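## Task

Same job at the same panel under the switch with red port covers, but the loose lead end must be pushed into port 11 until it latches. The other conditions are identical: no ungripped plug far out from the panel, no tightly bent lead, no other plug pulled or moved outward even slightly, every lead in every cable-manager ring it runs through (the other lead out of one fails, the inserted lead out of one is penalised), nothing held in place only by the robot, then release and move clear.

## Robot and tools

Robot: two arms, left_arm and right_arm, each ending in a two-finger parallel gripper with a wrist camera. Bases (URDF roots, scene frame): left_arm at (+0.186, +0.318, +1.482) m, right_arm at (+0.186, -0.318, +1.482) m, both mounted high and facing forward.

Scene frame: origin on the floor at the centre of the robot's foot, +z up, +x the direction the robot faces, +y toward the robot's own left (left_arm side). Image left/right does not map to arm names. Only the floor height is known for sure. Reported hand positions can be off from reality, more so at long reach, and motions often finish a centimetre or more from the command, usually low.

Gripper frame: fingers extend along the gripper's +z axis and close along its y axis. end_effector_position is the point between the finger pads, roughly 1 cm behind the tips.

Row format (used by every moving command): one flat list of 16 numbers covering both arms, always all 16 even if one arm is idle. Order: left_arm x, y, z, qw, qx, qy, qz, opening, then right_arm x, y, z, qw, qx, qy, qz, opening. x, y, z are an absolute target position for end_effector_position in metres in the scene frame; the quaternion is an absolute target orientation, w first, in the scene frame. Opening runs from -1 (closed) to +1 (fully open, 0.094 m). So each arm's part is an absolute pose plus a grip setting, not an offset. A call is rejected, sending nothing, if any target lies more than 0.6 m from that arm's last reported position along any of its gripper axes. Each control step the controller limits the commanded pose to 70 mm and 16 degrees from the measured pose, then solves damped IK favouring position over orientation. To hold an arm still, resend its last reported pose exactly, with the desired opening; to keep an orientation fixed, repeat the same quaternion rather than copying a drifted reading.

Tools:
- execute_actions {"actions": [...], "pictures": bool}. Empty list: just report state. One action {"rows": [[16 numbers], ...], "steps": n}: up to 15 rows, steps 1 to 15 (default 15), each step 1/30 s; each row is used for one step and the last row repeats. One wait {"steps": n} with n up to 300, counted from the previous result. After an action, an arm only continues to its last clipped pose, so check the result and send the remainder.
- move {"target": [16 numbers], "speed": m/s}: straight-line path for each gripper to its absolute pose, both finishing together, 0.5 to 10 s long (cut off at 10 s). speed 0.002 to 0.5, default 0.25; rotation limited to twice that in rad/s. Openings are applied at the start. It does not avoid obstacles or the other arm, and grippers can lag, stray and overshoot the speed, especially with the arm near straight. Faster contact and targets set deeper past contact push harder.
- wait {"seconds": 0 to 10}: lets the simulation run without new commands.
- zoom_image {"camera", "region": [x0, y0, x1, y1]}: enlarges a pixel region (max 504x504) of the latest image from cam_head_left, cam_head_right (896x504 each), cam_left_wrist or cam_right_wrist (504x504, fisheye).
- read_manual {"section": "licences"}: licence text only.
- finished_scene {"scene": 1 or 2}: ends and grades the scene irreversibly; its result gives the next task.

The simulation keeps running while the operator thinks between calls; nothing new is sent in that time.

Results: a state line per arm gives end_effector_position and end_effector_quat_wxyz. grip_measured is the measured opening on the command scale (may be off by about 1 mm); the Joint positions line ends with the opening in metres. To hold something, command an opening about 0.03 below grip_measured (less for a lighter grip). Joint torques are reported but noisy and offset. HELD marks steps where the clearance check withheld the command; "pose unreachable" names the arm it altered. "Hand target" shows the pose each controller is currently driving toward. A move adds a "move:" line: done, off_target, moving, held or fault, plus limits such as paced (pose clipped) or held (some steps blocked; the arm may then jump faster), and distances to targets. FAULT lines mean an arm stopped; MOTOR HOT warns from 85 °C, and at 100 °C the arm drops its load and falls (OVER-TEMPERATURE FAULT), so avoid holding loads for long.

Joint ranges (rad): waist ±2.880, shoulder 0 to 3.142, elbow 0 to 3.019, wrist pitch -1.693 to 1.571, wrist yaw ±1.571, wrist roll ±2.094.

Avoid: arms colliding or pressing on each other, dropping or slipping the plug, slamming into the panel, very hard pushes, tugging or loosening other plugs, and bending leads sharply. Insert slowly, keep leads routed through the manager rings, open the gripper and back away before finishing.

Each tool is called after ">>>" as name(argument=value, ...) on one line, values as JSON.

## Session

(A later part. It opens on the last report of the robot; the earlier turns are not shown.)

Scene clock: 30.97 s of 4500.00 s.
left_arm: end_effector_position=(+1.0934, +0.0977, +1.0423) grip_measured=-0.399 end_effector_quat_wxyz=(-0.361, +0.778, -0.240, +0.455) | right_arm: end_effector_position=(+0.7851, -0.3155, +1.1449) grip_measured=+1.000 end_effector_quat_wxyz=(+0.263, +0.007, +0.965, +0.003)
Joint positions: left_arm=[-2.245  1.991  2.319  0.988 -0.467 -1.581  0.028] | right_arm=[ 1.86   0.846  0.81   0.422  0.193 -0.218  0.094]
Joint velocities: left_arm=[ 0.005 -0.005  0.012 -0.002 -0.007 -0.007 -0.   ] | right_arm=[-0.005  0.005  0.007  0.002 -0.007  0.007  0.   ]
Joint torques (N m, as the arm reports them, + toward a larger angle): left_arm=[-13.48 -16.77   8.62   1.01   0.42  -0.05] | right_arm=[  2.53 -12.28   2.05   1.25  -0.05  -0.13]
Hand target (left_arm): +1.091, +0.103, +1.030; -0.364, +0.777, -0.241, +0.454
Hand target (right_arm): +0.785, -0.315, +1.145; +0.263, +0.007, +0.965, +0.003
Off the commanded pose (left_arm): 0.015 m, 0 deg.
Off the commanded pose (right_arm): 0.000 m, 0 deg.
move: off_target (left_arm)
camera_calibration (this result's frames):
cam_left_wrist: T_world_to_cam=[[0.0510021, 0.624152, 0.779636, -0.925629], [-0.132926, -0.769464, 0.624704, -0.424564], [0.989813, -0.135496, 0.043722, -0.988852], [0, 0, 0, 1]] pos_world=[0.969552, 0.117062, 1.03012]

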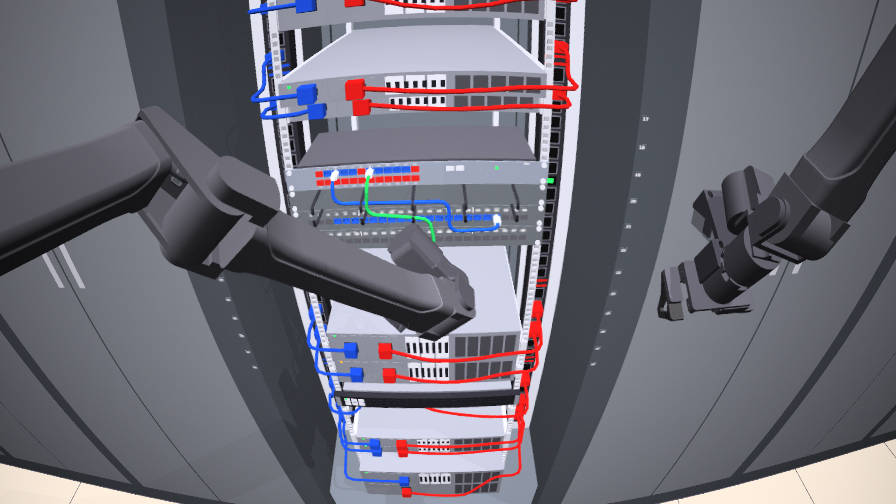

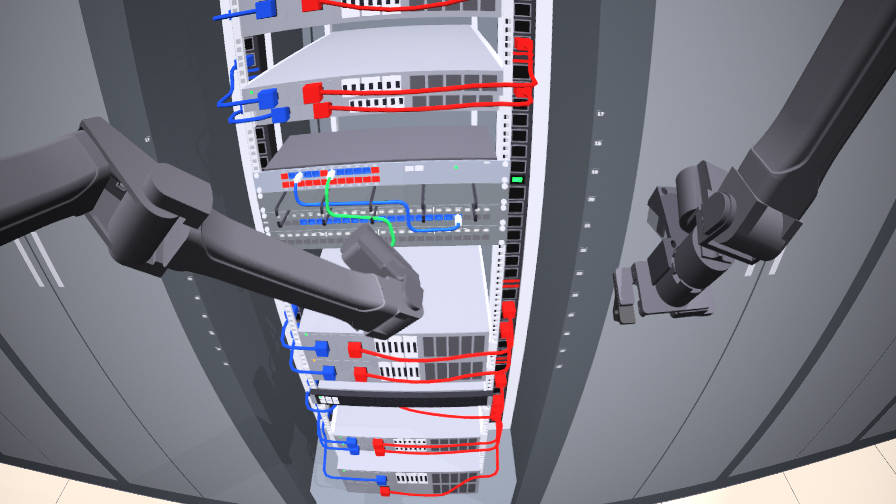

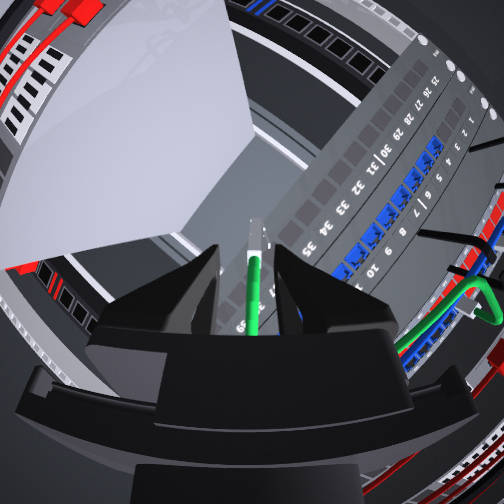

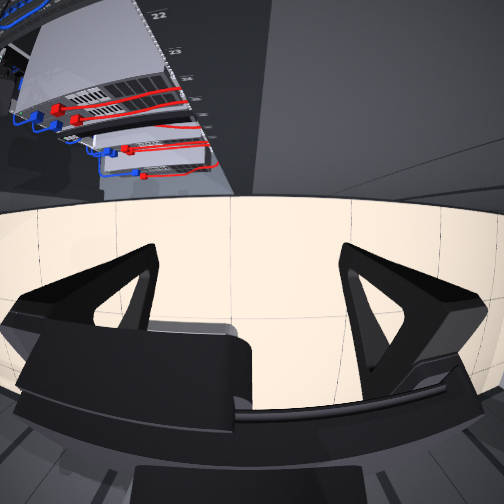

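>>> execute_actions(actions=[{"rows":[[1.092,0.103,1.030,0.364,-0.776,0.24,-0.453,-0.42,0.7851,-0.3155,1.1449,0.263,0.007,0.965,0.003,1],[1.093,0.104,1.030,0.364,-0.776,0.24,-0.453,-0.44,0.7851,-0.3155,1.1449,0.263,0.007,0.965,0.003,1],[1.094,0.1045,1.0305,0.364,-0.776,0.24,-0.453,-0.46,0.7851,-0.3155,1.1449,0.263,0.007,0.965,0.003,1],[1.095,0.105,1.031,0.364,-0.776,0.24,-0.453,-0.48,0.7851,-0.3155,1.1449,0.263,0.007,0.965,0.003,1],[1.096,0.1055,1.031,0.364,-0.776,0.24,-0.453,-0.5,0.7851,-0.3155,1.1449,0.263,0.007,0.965,0.003,1]],"steps":15}])

>>> zoom_image(camera="cam_left_wrist", region=[180,160,320,300])

Scene clock: 33.20 s of 4500.00 s.
left_arm: end_effector_position=(+1.0955, +0.0979, +1.0424) grip_measured=-0.499 end_effector_quat_wxyz=(-0.359, +0.778, -0.241, +0.455) | right_arm: end_effector_position=(+0.7851, -0.3155, +1.1449) grip_measured=+1.000 end_effector_quat_wxyz=(+0.263, +0.007, +0.965, +0.003)
Joint positions: left_arm=[-2.245  1.991  2.326  0.977 -0.467 -1.583  0.024] | right_arm=[ 1.86   0.846  0.81   0.422  0.193 -0.218  0.094]
Joint velocities: left_arm=[-0.005 -0.005  0.007 -0.017 -0.022 -0.007 -0.001] | right_arm=[-0.015 -0.005 -0.017  0.007 -0.037  0.051  0.   ]
Joint torques (N m, as the arm reports them, + toward a larger angle): left_arm=[-13.72 -17.17   8.38   1.03   0.42  -0.06] | right_arm=[  2.73 -12.08   2.03   1.21  -0.05  -0.14]
Hand target (left_arm): +1.095, +0.106, +1.032; -0.364, +0.777, -0.241, +0.454
Hand target (right_arm): +0.785, -0.315, +1.145; +0.263, +0.007, +0.965, +0.003
Off the commanded pose (left_arm): 0.014 m, 1 deg.
Off the commanded pose (right_arm): 0.000 m, 0 deg.
Steps of this call (steps 1 to 52: nothing new was sent; steps 53 to 67: all 15 steps of this action). Readings (end_effector_position):
53: left_arm (+1.0942, +0.0984, +1.0430) | right_arm (+0.7851, -0.3155, +1.1449)
54: left_arm (+1.0942, +0.0983, +1.0430) | right_arm (+0.7851, -0.3155, +1.1449)
56: left_arm (+1.0941, +0.0980, +1.0426) | right_arm (+0.7851, -0.3155, +1.1449)
60: left_arm (+1.0941, +0.0970, +1.0413) | right_arm (+0.7851, -0.3155, +1.1449)
67: the state above
camera_calibration (this result's frames):
cam_left_wrist: T_world_to_cam=[[0.0546754, 0.625428, 0.778364, -0.928785], [-0.132776, -0.768054, 0.62647, -0.426388], [0.989637, -0.1376, 0.041048, -0.987701], [0, 0, 0, 1]] pos_world=[0.971633, 0.117491, 1.0306]

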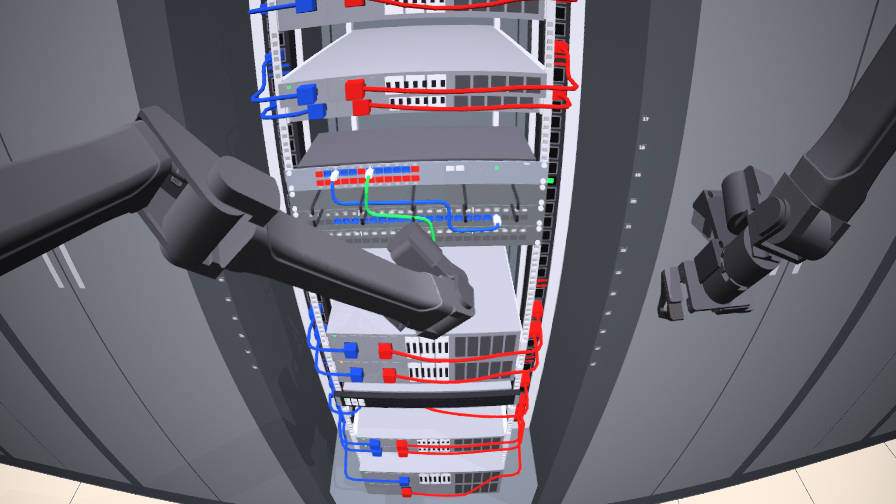

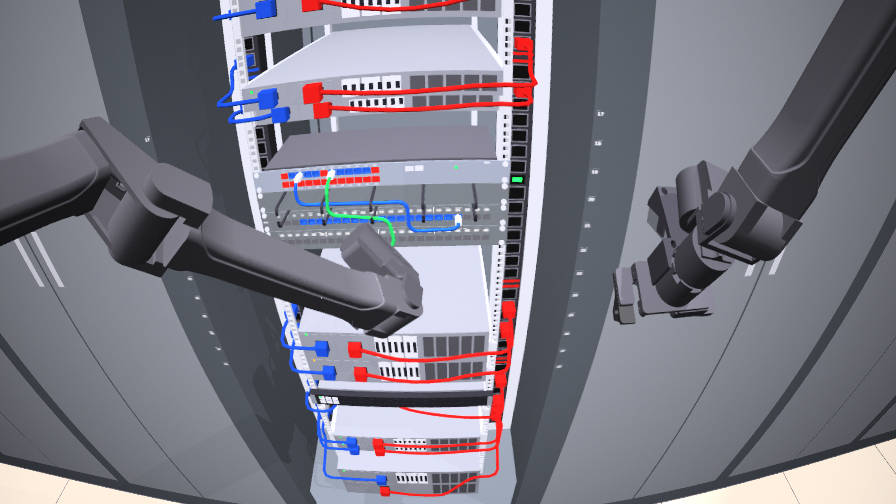

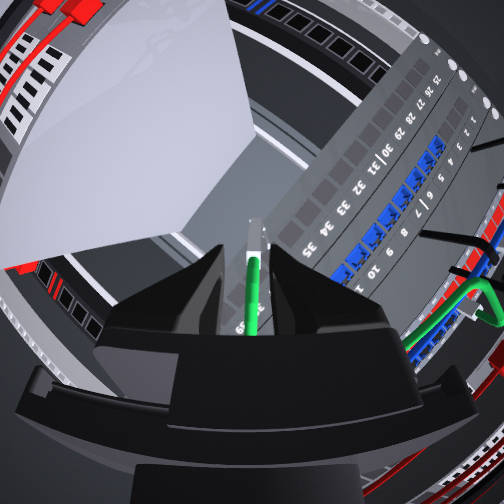

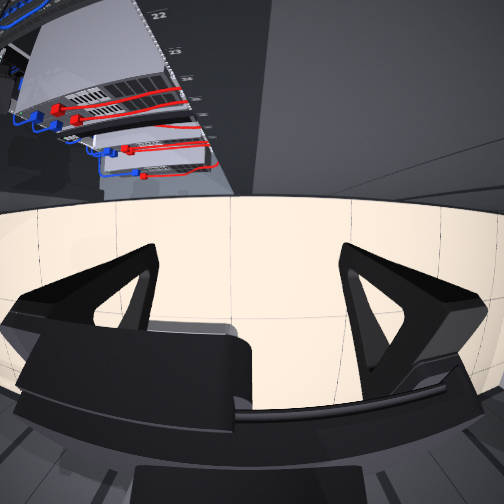

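Region (180, 160, 320, 300) of cam_left_wrist's 504x504 image, scaled by 3.600, with more detail than that image has.

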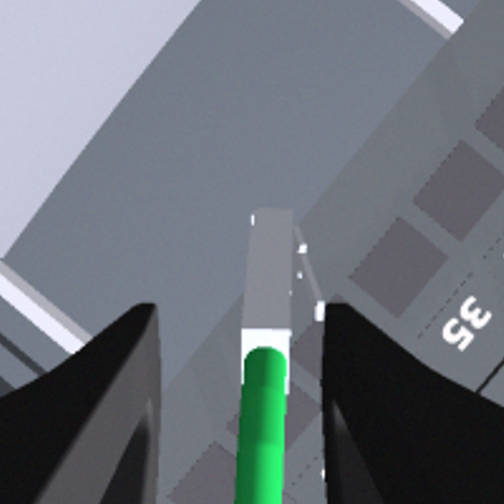

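>>> execute_actions(actions=[{"rows":[[1.097,0.106,1.0315,0.364,-0.776,0.24,-0.453,-0.52,0.7851,-0.3155,1.1449,0.263,0.007,0.965,0.003,1],[1.098,0.107,1.032,0.364,-0.776,0.24,-0.453,-0.54,0.7851,-0.3155,1.1449,0.263,0.007,0.965,0.003,1],[1.099,0.108,1.033,0.364,-0.776,0.24,-0.453,-0.56,0.7851,-0.3155,1.1449,0.263,0.007,0.965,0.003,1],[1.100,0.1085,1.0335,0.366,-0.775,0.238,-0.454,-0.58,0.7851,-0.3155,1.1449,0.263,0.007,0.965,0.003,1],[1.101,0.109,1.034,0.367,-0.775,0.237,-0.455,-0.6,0.7851,-0.3155,1.1449,0.263,0.007,0.965,0.003,1]],"steps":15}], pictures=false)

>>> execute_actions(actions=[])

>>> zoom_image(camera="cam_left_wrist", region=[180,160,320,300])

Scene clock: 35.13 s of 4500.00 s.
left_arm: end_effector_position=(+1.1016, +0.1018, +1.0474) grip_measured=-0.599 end_effector_quat_wxyz=(-0.362, +0.777, -0.236, +0.458) | right_arm: end_effector_position=(+0.7851, -0.3155, +1.1449) grip_measured=+1.000 end_effector_quat_wxyz=(+0.263, +0.007, +0.965, +0.003)
Joint positions: left_arm=[-2.245  1.992  2.346  0.971 -0.466 -1.583  0.019] | right_arm=[ 1.86   0.846  0.81   0.422  0.193 -0.218  0.094]
Joint velocities: left_arm=[-0.024  0.005  0.007  0.007 -0.037  0.037  0.   ] | right_arm=[-0.005 -0.005 -0.012  0.007  0.007 -0.066  0.   ]
Joint torques (N m, as the arm reports them, + toward a larger angle): left_arm=[-13.38 -16.65   8.42   1.     0.41  -0.05] | right_arm=[  2.73 -12.32   2.01   1.15  -0.04  -0.15]
Hand target (left_arm): +1.100, +0.109, +1.035; -0.367, +0.775, -0.238, +0.456
Hand target (right_arm): +0.785, -0.315, +1.145; +0.263, +0.007, +0.965, +0.003
Off the commanded pose (left_arm): 0.015 m, 1 deg.
Off the commanded pose (right_arm): 0.000 m, 0 deg.
Steps of this call (steps 1 to 43: nothing new was sent; steps 44 to 58: all 15 steps of this action). Readings (end_effector_position):
44: left_arm (+1.0959, +0.0982, +1.0427) | right_arm (+0.7851, -0.3155, +1.1449)
45: left_arm (+1.0958, +0.0980, +1.0425) | right_arm (+0.7851, -0.3155, +1.1449)
47: left_arm (+1.0962, +0.0979, +1.0425) | right_arm (+0.7851, -0.3155, +1.1449)
51: left_arm (+1.0990, +0.0998, +1.0448) | right_arm (+0.7851, -0.3155, +1.1449)
58: the state above

Scene clock: 35.13 s of 4500.00 s.
left_arm: end_effector_position=(+1.1016, +0.1018, +1.0474) grip_measured=-0.599 end_effector_quat_wxyz=(-0.362, +0.777, -0.236, +0.458) | right_arm: end_effector_position=(+0.7851, -0.3155, +1.1449) grip_measured=+1.000 end_effector_quat_wxyz=(+0.263, +0.007, +0.965, +0.003)
Joint positions: left_arm=[-2.245  1.992  2.346  0.971 -0.466 -1.583  0.019] | right_arm=[ 1.86   0.846  0.81   0.422  0.193 -0.218  0.094]
Joint velocities: left_arm=[-0.024  0.005  0.007  0.007 -0.037  0.037  0.   ] | right_arm=[-0.005 -0.005 -0.012  0.007  0.007 -0.066  0.   ]
Joint torques (N m, as the arm reports them, + toward a larger angle): left_arm=[-13.38 -16.65   8.42   1.     0.41  -0.05] | right_arm=[  2.73 -12.32   2.01   1.15  -0.04  -0.15]
Hand target (left_arm): +1.100, +0.109, +1.035; -0.367, +0.775, -0.238, +0.456
Hand target (right_arm): +0.785, -0.315, +1.145; +0.263, +0.007, +0.965, +0.003
Off the commanded pose (left_arm): 0.015 m, 1 deg.
Off the commanded pose (right_arm): 0.000 m, 0 deg.
camera_calibration (this result's frames):
cam_left_wrist: T_world_to_cam=[[0.0415533, 0.625847, 0.778839, -0.921465], [-0.133749, -0.769012, 0.625086, -0.423049], [0.990144, -0.130143, 0.0517511, -1.00595], [0, 0, 0, 1]] pos_world=[0.977744, 0.120448, 1.03417]

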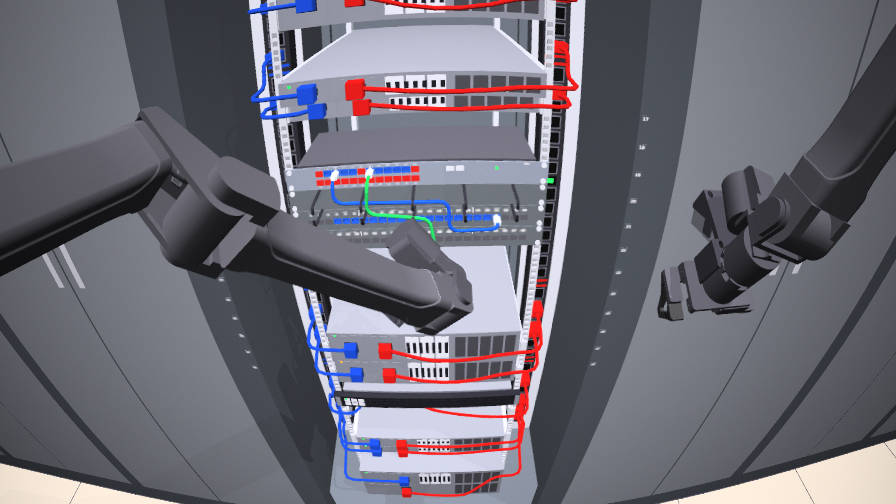

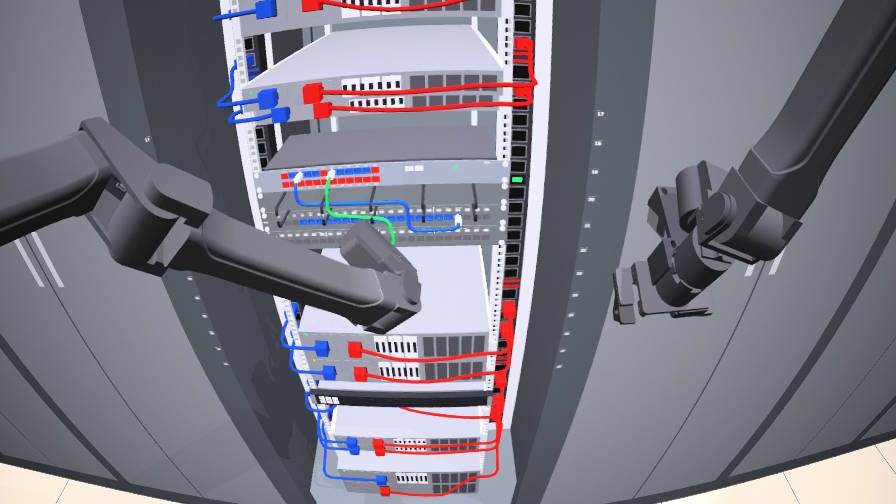

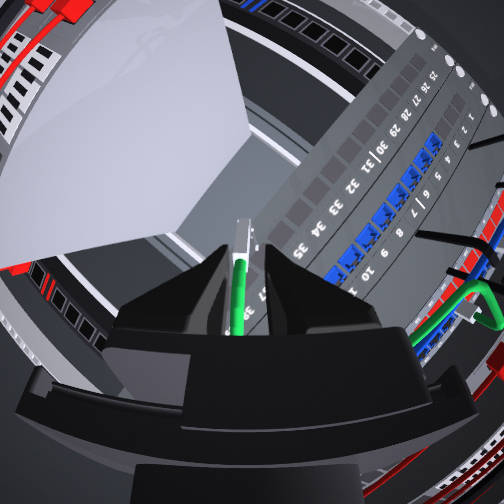

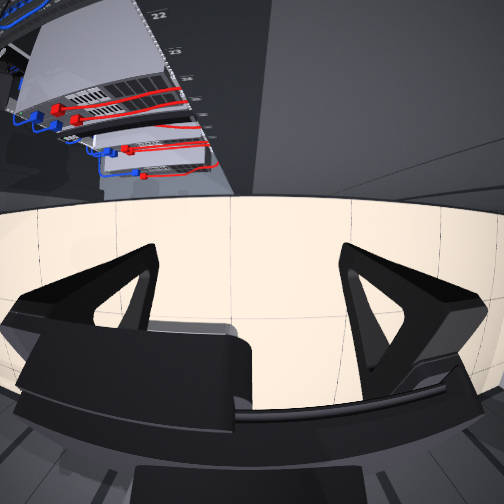

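Region (180, 160, 320, 300) of cam_left_wrist's 504x504 image, scaled by 3.600, with more detail than that image has.

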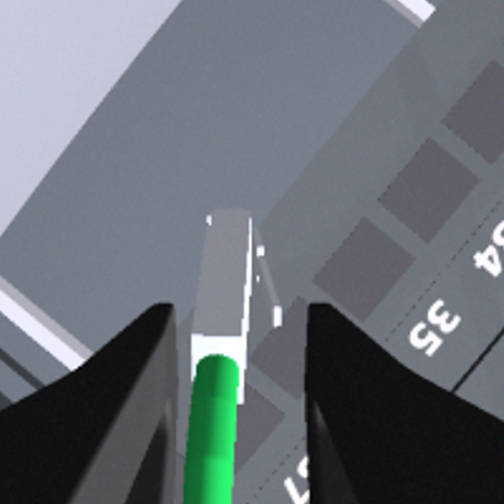

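The plug is between the fingers at the right depth, so I'm closing gradually.

>>> execute_actions(actions=[{"rows":[[1.100,0.108,1.034,0.365,-0.776,0.239,-0.454,-0.63,0.7851,-0.3155,1.1449,0.263,0.007,0.965,0.003,1],[1.100,0.108,1.034,0.365,-0.776,0.239,-0.454,-0.66,0.7851,-0.3155,1.1449,0.263,0.007,0.965,0.003,1],[1.100,0.108,1.034,0.365,-0.776,0.239,-0.454,-0.68,0.7851,-0.3155,1.1449,0.263,0.007,0.965,0.003,1],[1.100,0.108,1.034,0.365,-0.776,0.239,-0.454,-0.70,0.7851,-0.3155,1.1449,0.263,0.007,0.965,0.003,1],[1.100,0.108,1.034,0.365,-0.776,0.239,-0.454,-0.72,0.7851,-0.3155,1.1449,0.263,0.007,0.965,0.003,1],[1.100,0.108,1.034,0.365,-0.776,0.239,-0.454,-0.74,0.7851,-0.3155,1.1449,0.263,0.007,0.965,0.003,1],[1.100,0.108,1.034,0.365,-0.776,0.239,-0.454,-0.76,0.7851,-0.3155,1.1449,0.263,0.007,0.965,0.003,1],[1.100,0.108,1.034,0.365,-0.776,0.239,-0.454,-0.78,0.7851,-0.3155,1.1449,0.263,0.007,0.965,0.003,1],[1.100,0.108,1.034,0.365,-0.776,0.239,-0.454,-0.80,0.7851,-0.3155,1.1449,0.263,0.007,0.965,0.003,1],[1.100,0.108,1.034,0.365,-0.776,0.239,-0.454,-0.82,0.7851,-0.3155,1.1449,0.263,0.007,0.965,0.003,1],[1.100,0.108,1.034,0.365,-0.776,0.239,-0.454,-0.84,0.7851,-0.3155,1.1449,0.263,0.007,0.965,0.003,1],[1.100,0.108,1.034,0.365,-0.776,0.239,-0.454,-0.855,0.7851,-0.3155,1.1449,0.263,0.007,0.965,0.003,1],[1.100,0.108,1.034,0.365,-0.776,0.239,-0.454,-0.87,0.7851,-0.3155,1.1449,0.263,0.007,0.965,0.003,1]],"steps":15}], pictures=false)

>>> execute_actions(actions=[{"rows":[[1.100,0.108,1.034,0.365,-0.776,0.239,-0.454,-0.88,0.7851,-0.3155,1.1449,0.263,0.007,0.965,0.003,1],[1.100,0.108,1.034,0.365,-0.776,0.239,-0.454,-0.89,0.7851,-0.3155,1.1449,0.263,0.007,0.965,0.003,1],[1.100,0.108,1.034,0.365,-0.776,0.239,-0.454,-0.90,0.7851,-0.3155,1.1449,0.263,0.007,0.965,0.003,1]],"steps":10}])

>>> zoom_image(camera="cam_left_wrist", region=[180,160,320,300])

Scene clock: 39.00 s of 4500.00 s.
left_arm: end_effector_position=(+1.1016, +0.1013, +1.0467) grip_measured=-0.860 end_effector_quat_wxyz=(-0.361, +0.777, -0.237, +0.457) | right_arm: end_effector_position=(+0.7851, -0.3155, +1.1449) grip_measured=+1.000 end_effector_quat_wxyz=(+0.263, +0.007, +0.965, +0.003)
Joint positions: left_arm=[-2.245  1.992  2.346  0.968 -0.466 -1.583  0.007] | right_arm=[ 1.86   0.846  0.81   0.422  0.193 -0.218  0.094]
Joint velocities: left_arm=[-0.005 -0.015  0.012  0.022 -0.051 -0.037 -0.001] | right_arm=[-0.005 -0.005  0.002 -0.027 -0.022 -0.022  0.   ]
Joint torques (N m, as the arm reports them, + toward a larger angle): left_arm=[-13.5  -17.51   7.8    1.     0.39  -0.05] | right_arm=[  2.65 -12.39   2.05   1.19  -0.05  -0.15]
Hand target (left_arm): +1.100, +0.108, +1.035; -0.365, +0.776, -0.239, +0.455
Hand target (right_arm): +0.785, -0.315, +1.145; +0.263, +0.007, +0.965, +0.003
Off the commanded pose (left_arm): 0.014 m, 1 deg.
Off the commanded pose (right_arm): 0.000 m, 0 deg.
Steps of this call (steps 1 to 90: nothing new was sent; then 0.37 s passed at rest; steps 91 to 105: all 15 steps of this action). Readings (end_effector_position):
91: left_arm (+1.1016, +0.1018, +1.0473) | right_arm (+0.7851, -0.3155, +1.1449)
92: left_arm (+1.1016, +0.1017, +1.0472) | right_arm (+0.7851, -0.3155, +1.1449)
94: left_arm (+1.1016, +0.1015, +1.0469) | right_arm (+0.7851, -0.3155, +1.1449)
98: left_arm (+1.1016, +0.1014, +1.0468) | right_arm (+0.7851, -0.3155, +1.1449)
105: the state above

Scene clock: 39.33 s of 4500.00 s.
left_arm: end_effector_position=(+1.1016, +0.1013, +1.0467) grip_measured=-0.877 end_effector_quat_wxyz=(-0.361, +0.777, -0.237, +0.457) | right_arm: end_effector_position=(+0.7851, -0.3155, +1.1449) grip_measured=+1.000 end_effector_quat_wxyz=(+0.263, +0.007, +0.965, +0.003)
Joint positions: left_arm=[-2.245  1.992  2.346  0.967 -0.466 -1.583  0.006] | right_arm=[ 1.86   0.846  0.81   0.422  0.193 -0.218  0.094]
Joint velocities: left_arm=[-0.015 -0.005 -0.002  0.007 -0.022 -0.022  0.   ] | right_arm=[ 0.005  0.005  0.007 -0.002 -0.051  0.022  0.   ]
Joint torques (N m, as the arm reports them, + toward a larger angle): left_arm=[-13.77 -17.63   7.76   1.06   0.39  -0.05] | right_arm=[  2.56 -12.28   2.04   1.18  -0.05  -0.15]
Hand target (left_arm): +1.099, +0.108, +1.035; -0.365, +0.776, -0.239, +0.454
Hand target (right_arm): +0.785, -0.315, +1.145; +0.263, +0.007, +0.965, +0.003
Off the commanded pose (left_arm): 0.014 m, 1 deg.
Off the commanded pose (right_arm): 0.000 m, 0 deg.
Steps of this call (steps 1 to 10: all 10 steps of this action). Readings (end_effector_position):
1: left_arm (+1.1016, +0.1013, +1.0467) | right_arm (+0.7851, -0.3155, +1.1449)
2: left_arm (+1.1016, +0.1013, +1.0467) | right_arm (+0.7851, -0.3155, +1.1449)
4: left_arm (+1.1016, +0.1013, +1.0467) | right_arm (+0.7851, -0.3155, +1.1449)
8: left_arm (+1.1016, +0.1013, +1.0467) | right_arm (+0.7851, -0.3155, +1.1449)
10: the state above
camera_calibration (this result's frames):
cam_left_wrist: T_world_to_cam=[[0.0453632, 0.625813, 0.778653, -0.924596], [-0.133683, -0.768642, 0.625555, -0.423641], [0.989985, -0.13247, 0.0487925, -1.00244], [0, 0, 0, 1]] pos_world=[0.977712, 0.120203, 1.03386]

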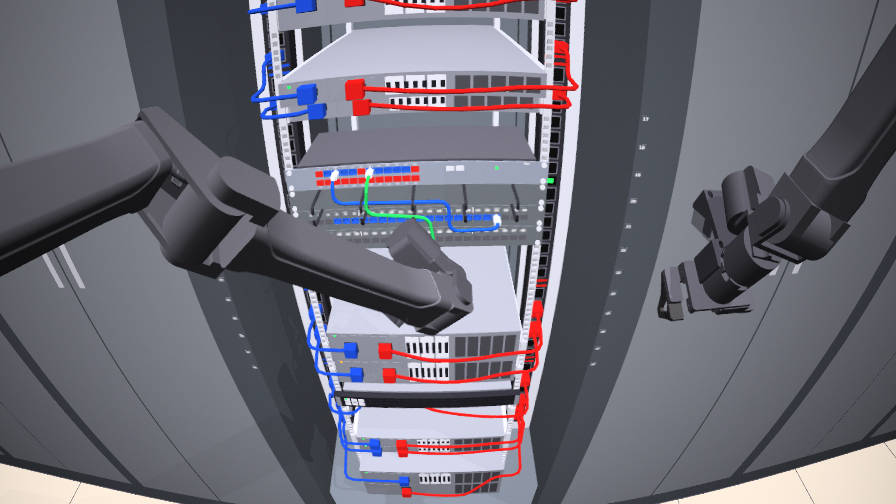

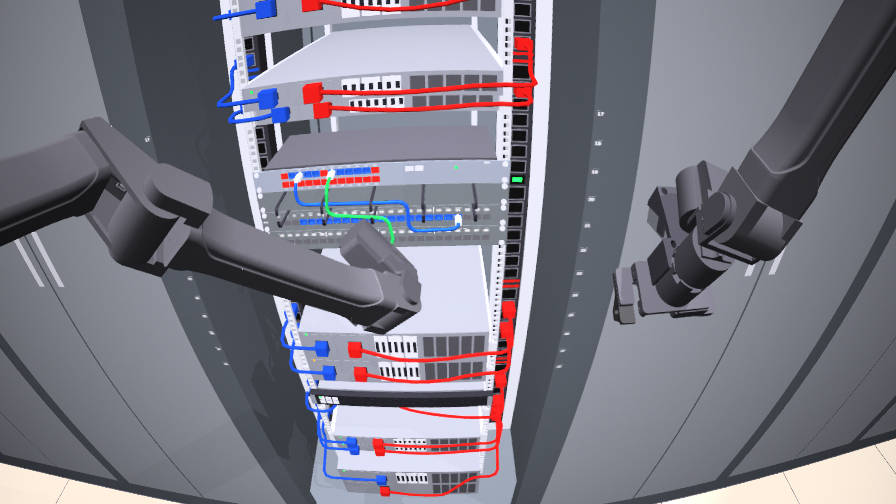

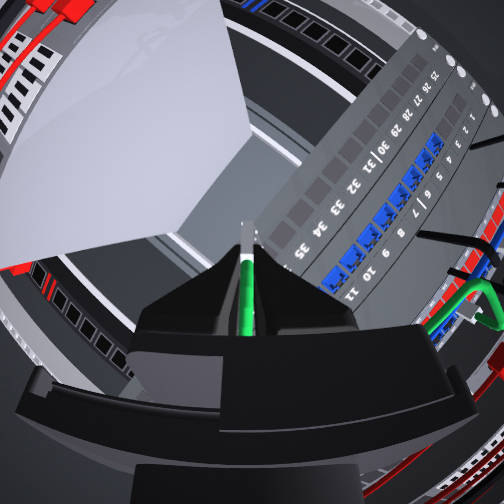

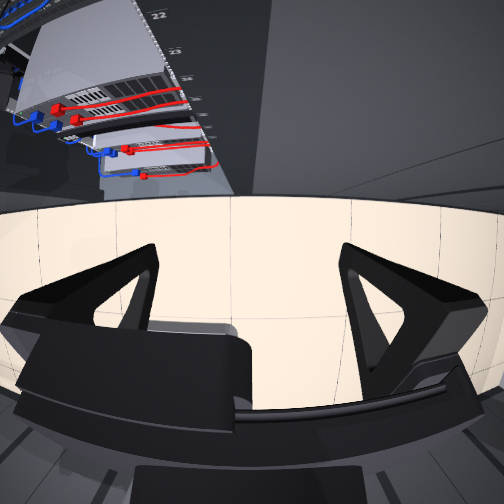

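Region (180, 160, 320, 300) of cam_left_wrist's 504x504 image, scaled by 3.600, with more detail than that image has.

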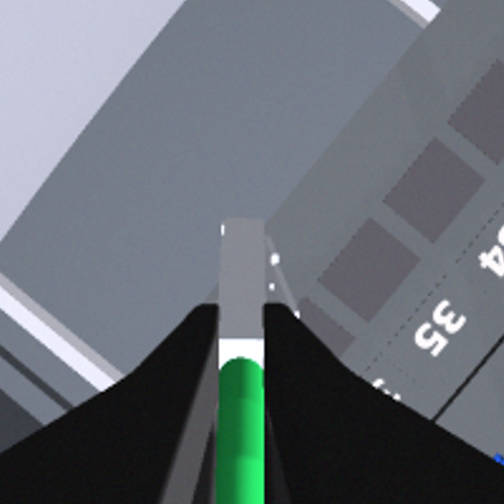

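>>> move(target=[1.084,0.122,1.092,0.5,-0.5,0.5,-0.5,-0.91,0.7851,-0.3155,1.1449,0.263,0.007,0.965,0.003,1], speed=0.12)

>>> zoom_image(camera="cam_left_wrist", region=[180,140,320,280])

>>> zoom_image(camera="cam_head_right", region=[320,170,420,270])

Scene clock: 45.77 s of 4500.00 s.
left_arm: end_effector_position=(+1.0821, +0.1051, +1.0879) grip_measured=-0.877 end_effector_quat_wxyz=(-0.482, +0.508, -0.502, +0.507) | right_arm: end_effector_position=(+0.7851, -0.3155, +1.1449) grip_measured=+1.000 end_effector_quat_wxyz=(+0.263, +0.007, +0.965, +0.003)
Joint positions: left_arm=[-2.142  1.835  2.022  1.153  0.049 -1.037  0.006] | right_arm=[ 1.86   0.846  0.81   0.422  0.193 -0.218  0.094]
Joint velocities: left_arm=[ 0.005 -0.015 -0.017  0.007  0.007 -0.037  0.   ] | right_arm=[-0.005 -0.015  0.007 -0.007 -0.051 -0.007  0.   ]
Joint torques (N m, as the arm reports them, + toward a larger angle): left_arm=[-11.3  -20.86   3.95   2.55   0.51   0.16] | right_arm=[  2.71 -12.07   2.12   1.29  -0.06  -0.15]
Hand target (left_arm): +1.085, +0.119, +1.093; +0.498, -0.499, +0.502, -0.501
Hand target (right_arm): +0.785, -0.315, +1.145; +0.263, +0.007, +0.965, +0.003
Off the commanded pose (left_arm): 0.018 m, 2 deg.
Off the commanded pose (right_arm): 0.000 m, 0 deg.
move: off_target (left_arm)
camera_calibration (this result's frames):
cam_left_wrist: T_world_to_cam=[[0.0273117, 0.0280177, 0.999234, -1.11577], [-0.598552, -0.800144, 0.0387954, 0.695585], [0.800618, -0.599154, -0.00508318, -0.672168], [0, 0, 0, 1]] pos_world=[0.984967, 0.185097, 1.08452]

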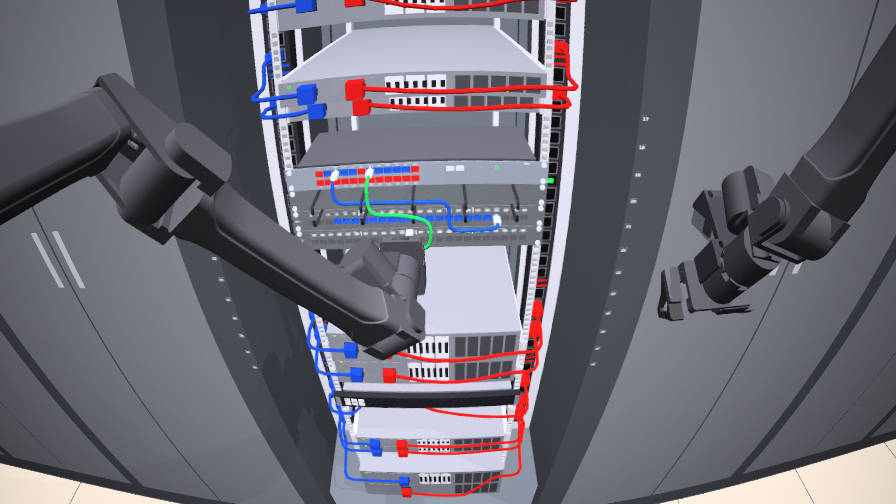

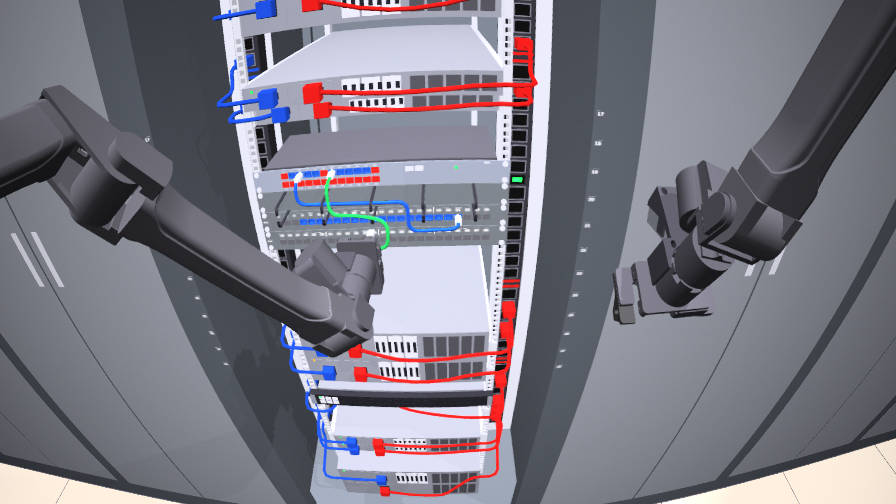

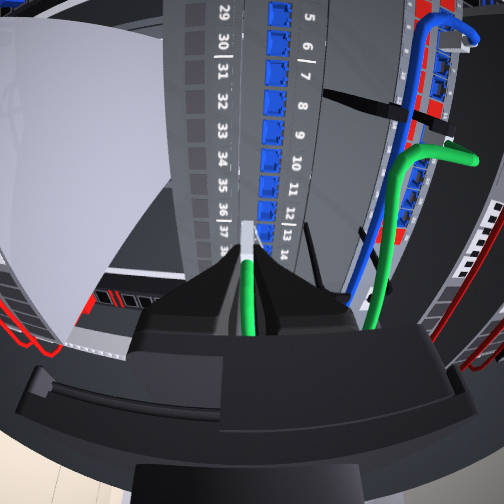

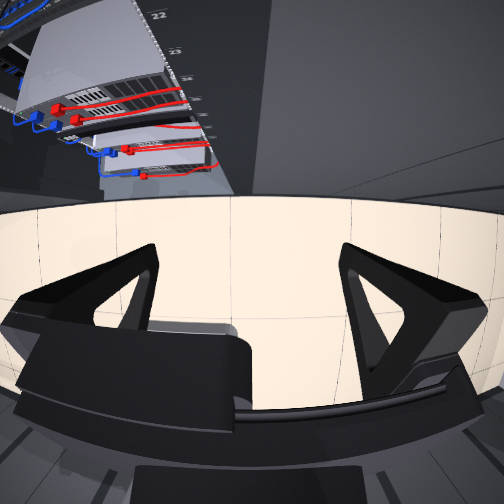

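Region (180, 140, 320, 280) of cam_left_wrist's 504x504 image, scaled by 3.600, with more detail than that image has.

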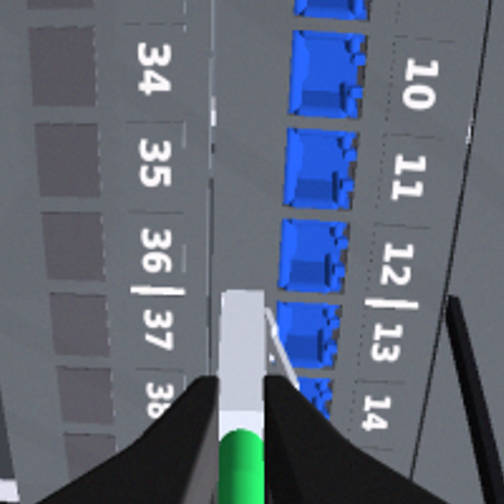

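Region (320, 170, 420, 270) of cam_head_right's 896x504 image, scaled by 5.040, with more detail than that image has.

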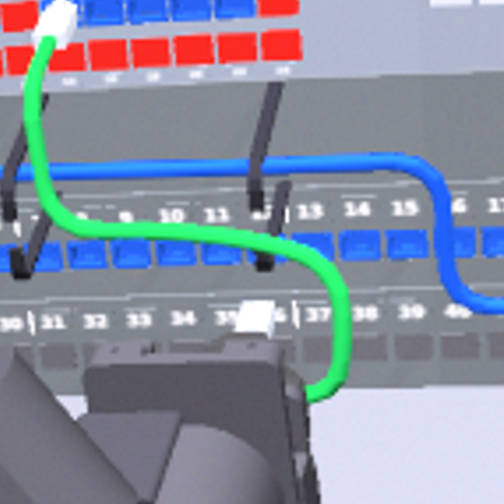

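>>> move(target=[1.099,0.132,1.093,0.51,-0.495,0.5,-0.495,-0.91,0.7851,-0.3155,1.1449,0.263,0.007,0.965,0.003,1], speed=0.03)

>>> zoom_image(camera="cam_left_wrist", region=[180,140,320,280])

>>> zoom_image(camera="cam_head_right", region=[335,185,405,255])

Scene clock: 49.30 s of 4500.00 s.
left_arm: end_effector_position=(+1.0853, +0.1144, +1.0865) grip_measured=-0.877 end_effector_quat_wxyz=(-0.491, +0.503, -0.504, +0.501) | right_arm: end_effector_position=(+0.7851, -0.3155, +1.1449) grip_measured=+1.000 end_effector_quat_wxyz=(+0.263, +0.007, +0.965, +0.003)
Joint positions: left_arm=[-2.128  1.835  2.032  1.153  0.049 -1.028  0.006] | right_arm=[ 1.86   0.846  0.81   0.422  0.193 -0.218  0.094]
Joint velocities: left_arm=[-0.005  0.005  0.017 -0.012 -0.051 -0.051 -0.   ] | right_arm=[-0.005  0.005 -0.002  0.012 -0.066 -0.007  0.   ]
Joint torques (N m, as the arm reports them, + toward a larger angle): left_arm=[-10.86 -20.53   7.61   1.7    0.34   0.15] | right_arm=[  2.75 -12.47   2.1    1.19  -0.04  -0.13]
Hand target (left_arm): +1.098, +0.132, +1.095; +0.510, -0.495, +0.500, -0.496
Hand target (right_arm): +0.785, -0.315, +1.145; +0.263, +0.007, +0.965, +0.003
Off the commanded pose (left_arm): 0.023 m, 2 deg.
Off the commanded pose (right_arm): 0.000 m, 0 deg.
move: off_target (left_arm)
camera_calibration (this result's frames):
cam_left_wrist: T_world_to_cam=[[0.0206276, 0.00515565, 0.999774, -1.10548], [-0.593037, -0.805008, 0.016387, 0.723916], [0.804911, -0.593241, -0.0135479, -0.665292], [0, 0, 0, 1]] pos_world=[0.987613, 0.193779, 1.08435]

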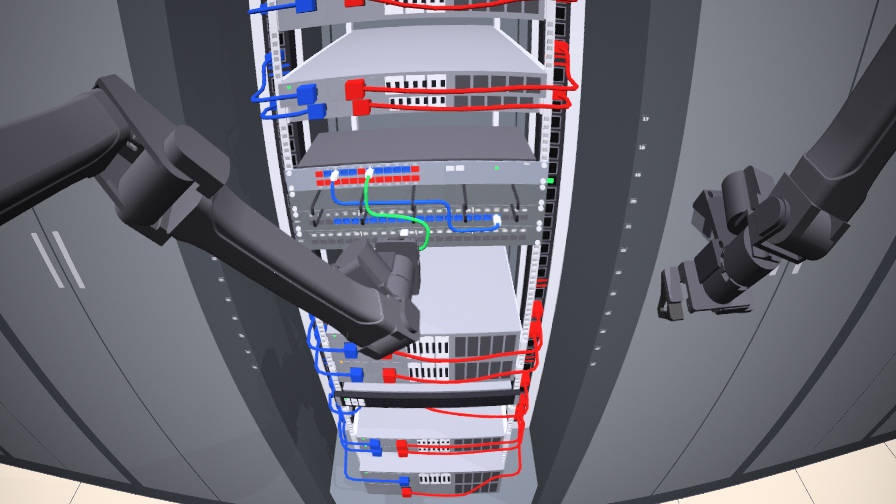

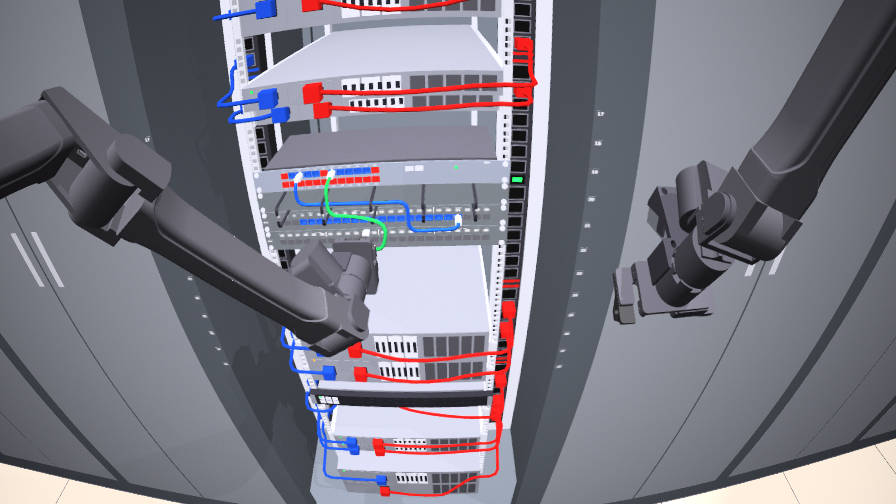

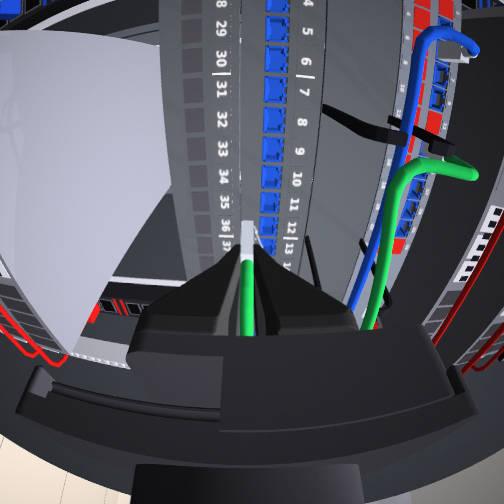

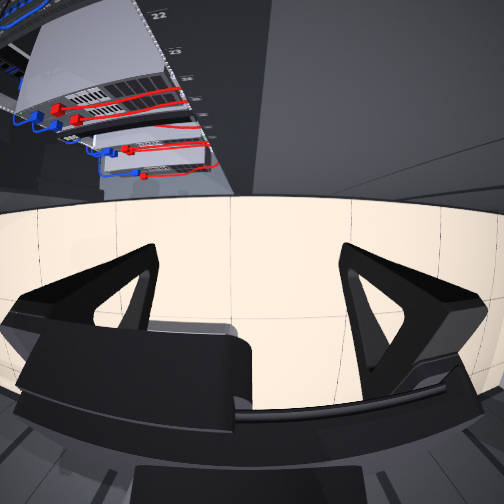

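Region (180, 140, 320, 280) of cam_left_wrist's 504x504 image, scaled by 3.600, with more detail than that image has.

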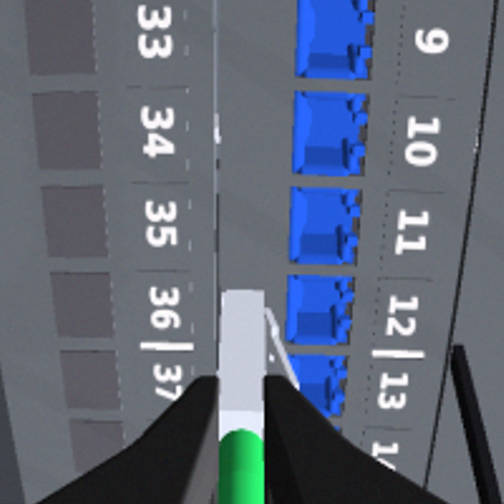

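Region (335, 185, 405, 255) of cam_head_right's 896x504 image, scaled by 7.200, with more detail than that image has.

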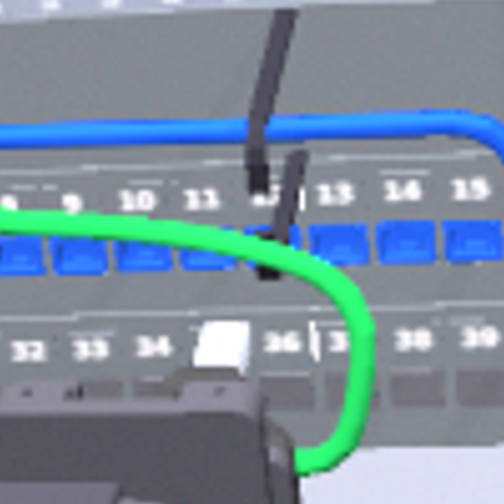

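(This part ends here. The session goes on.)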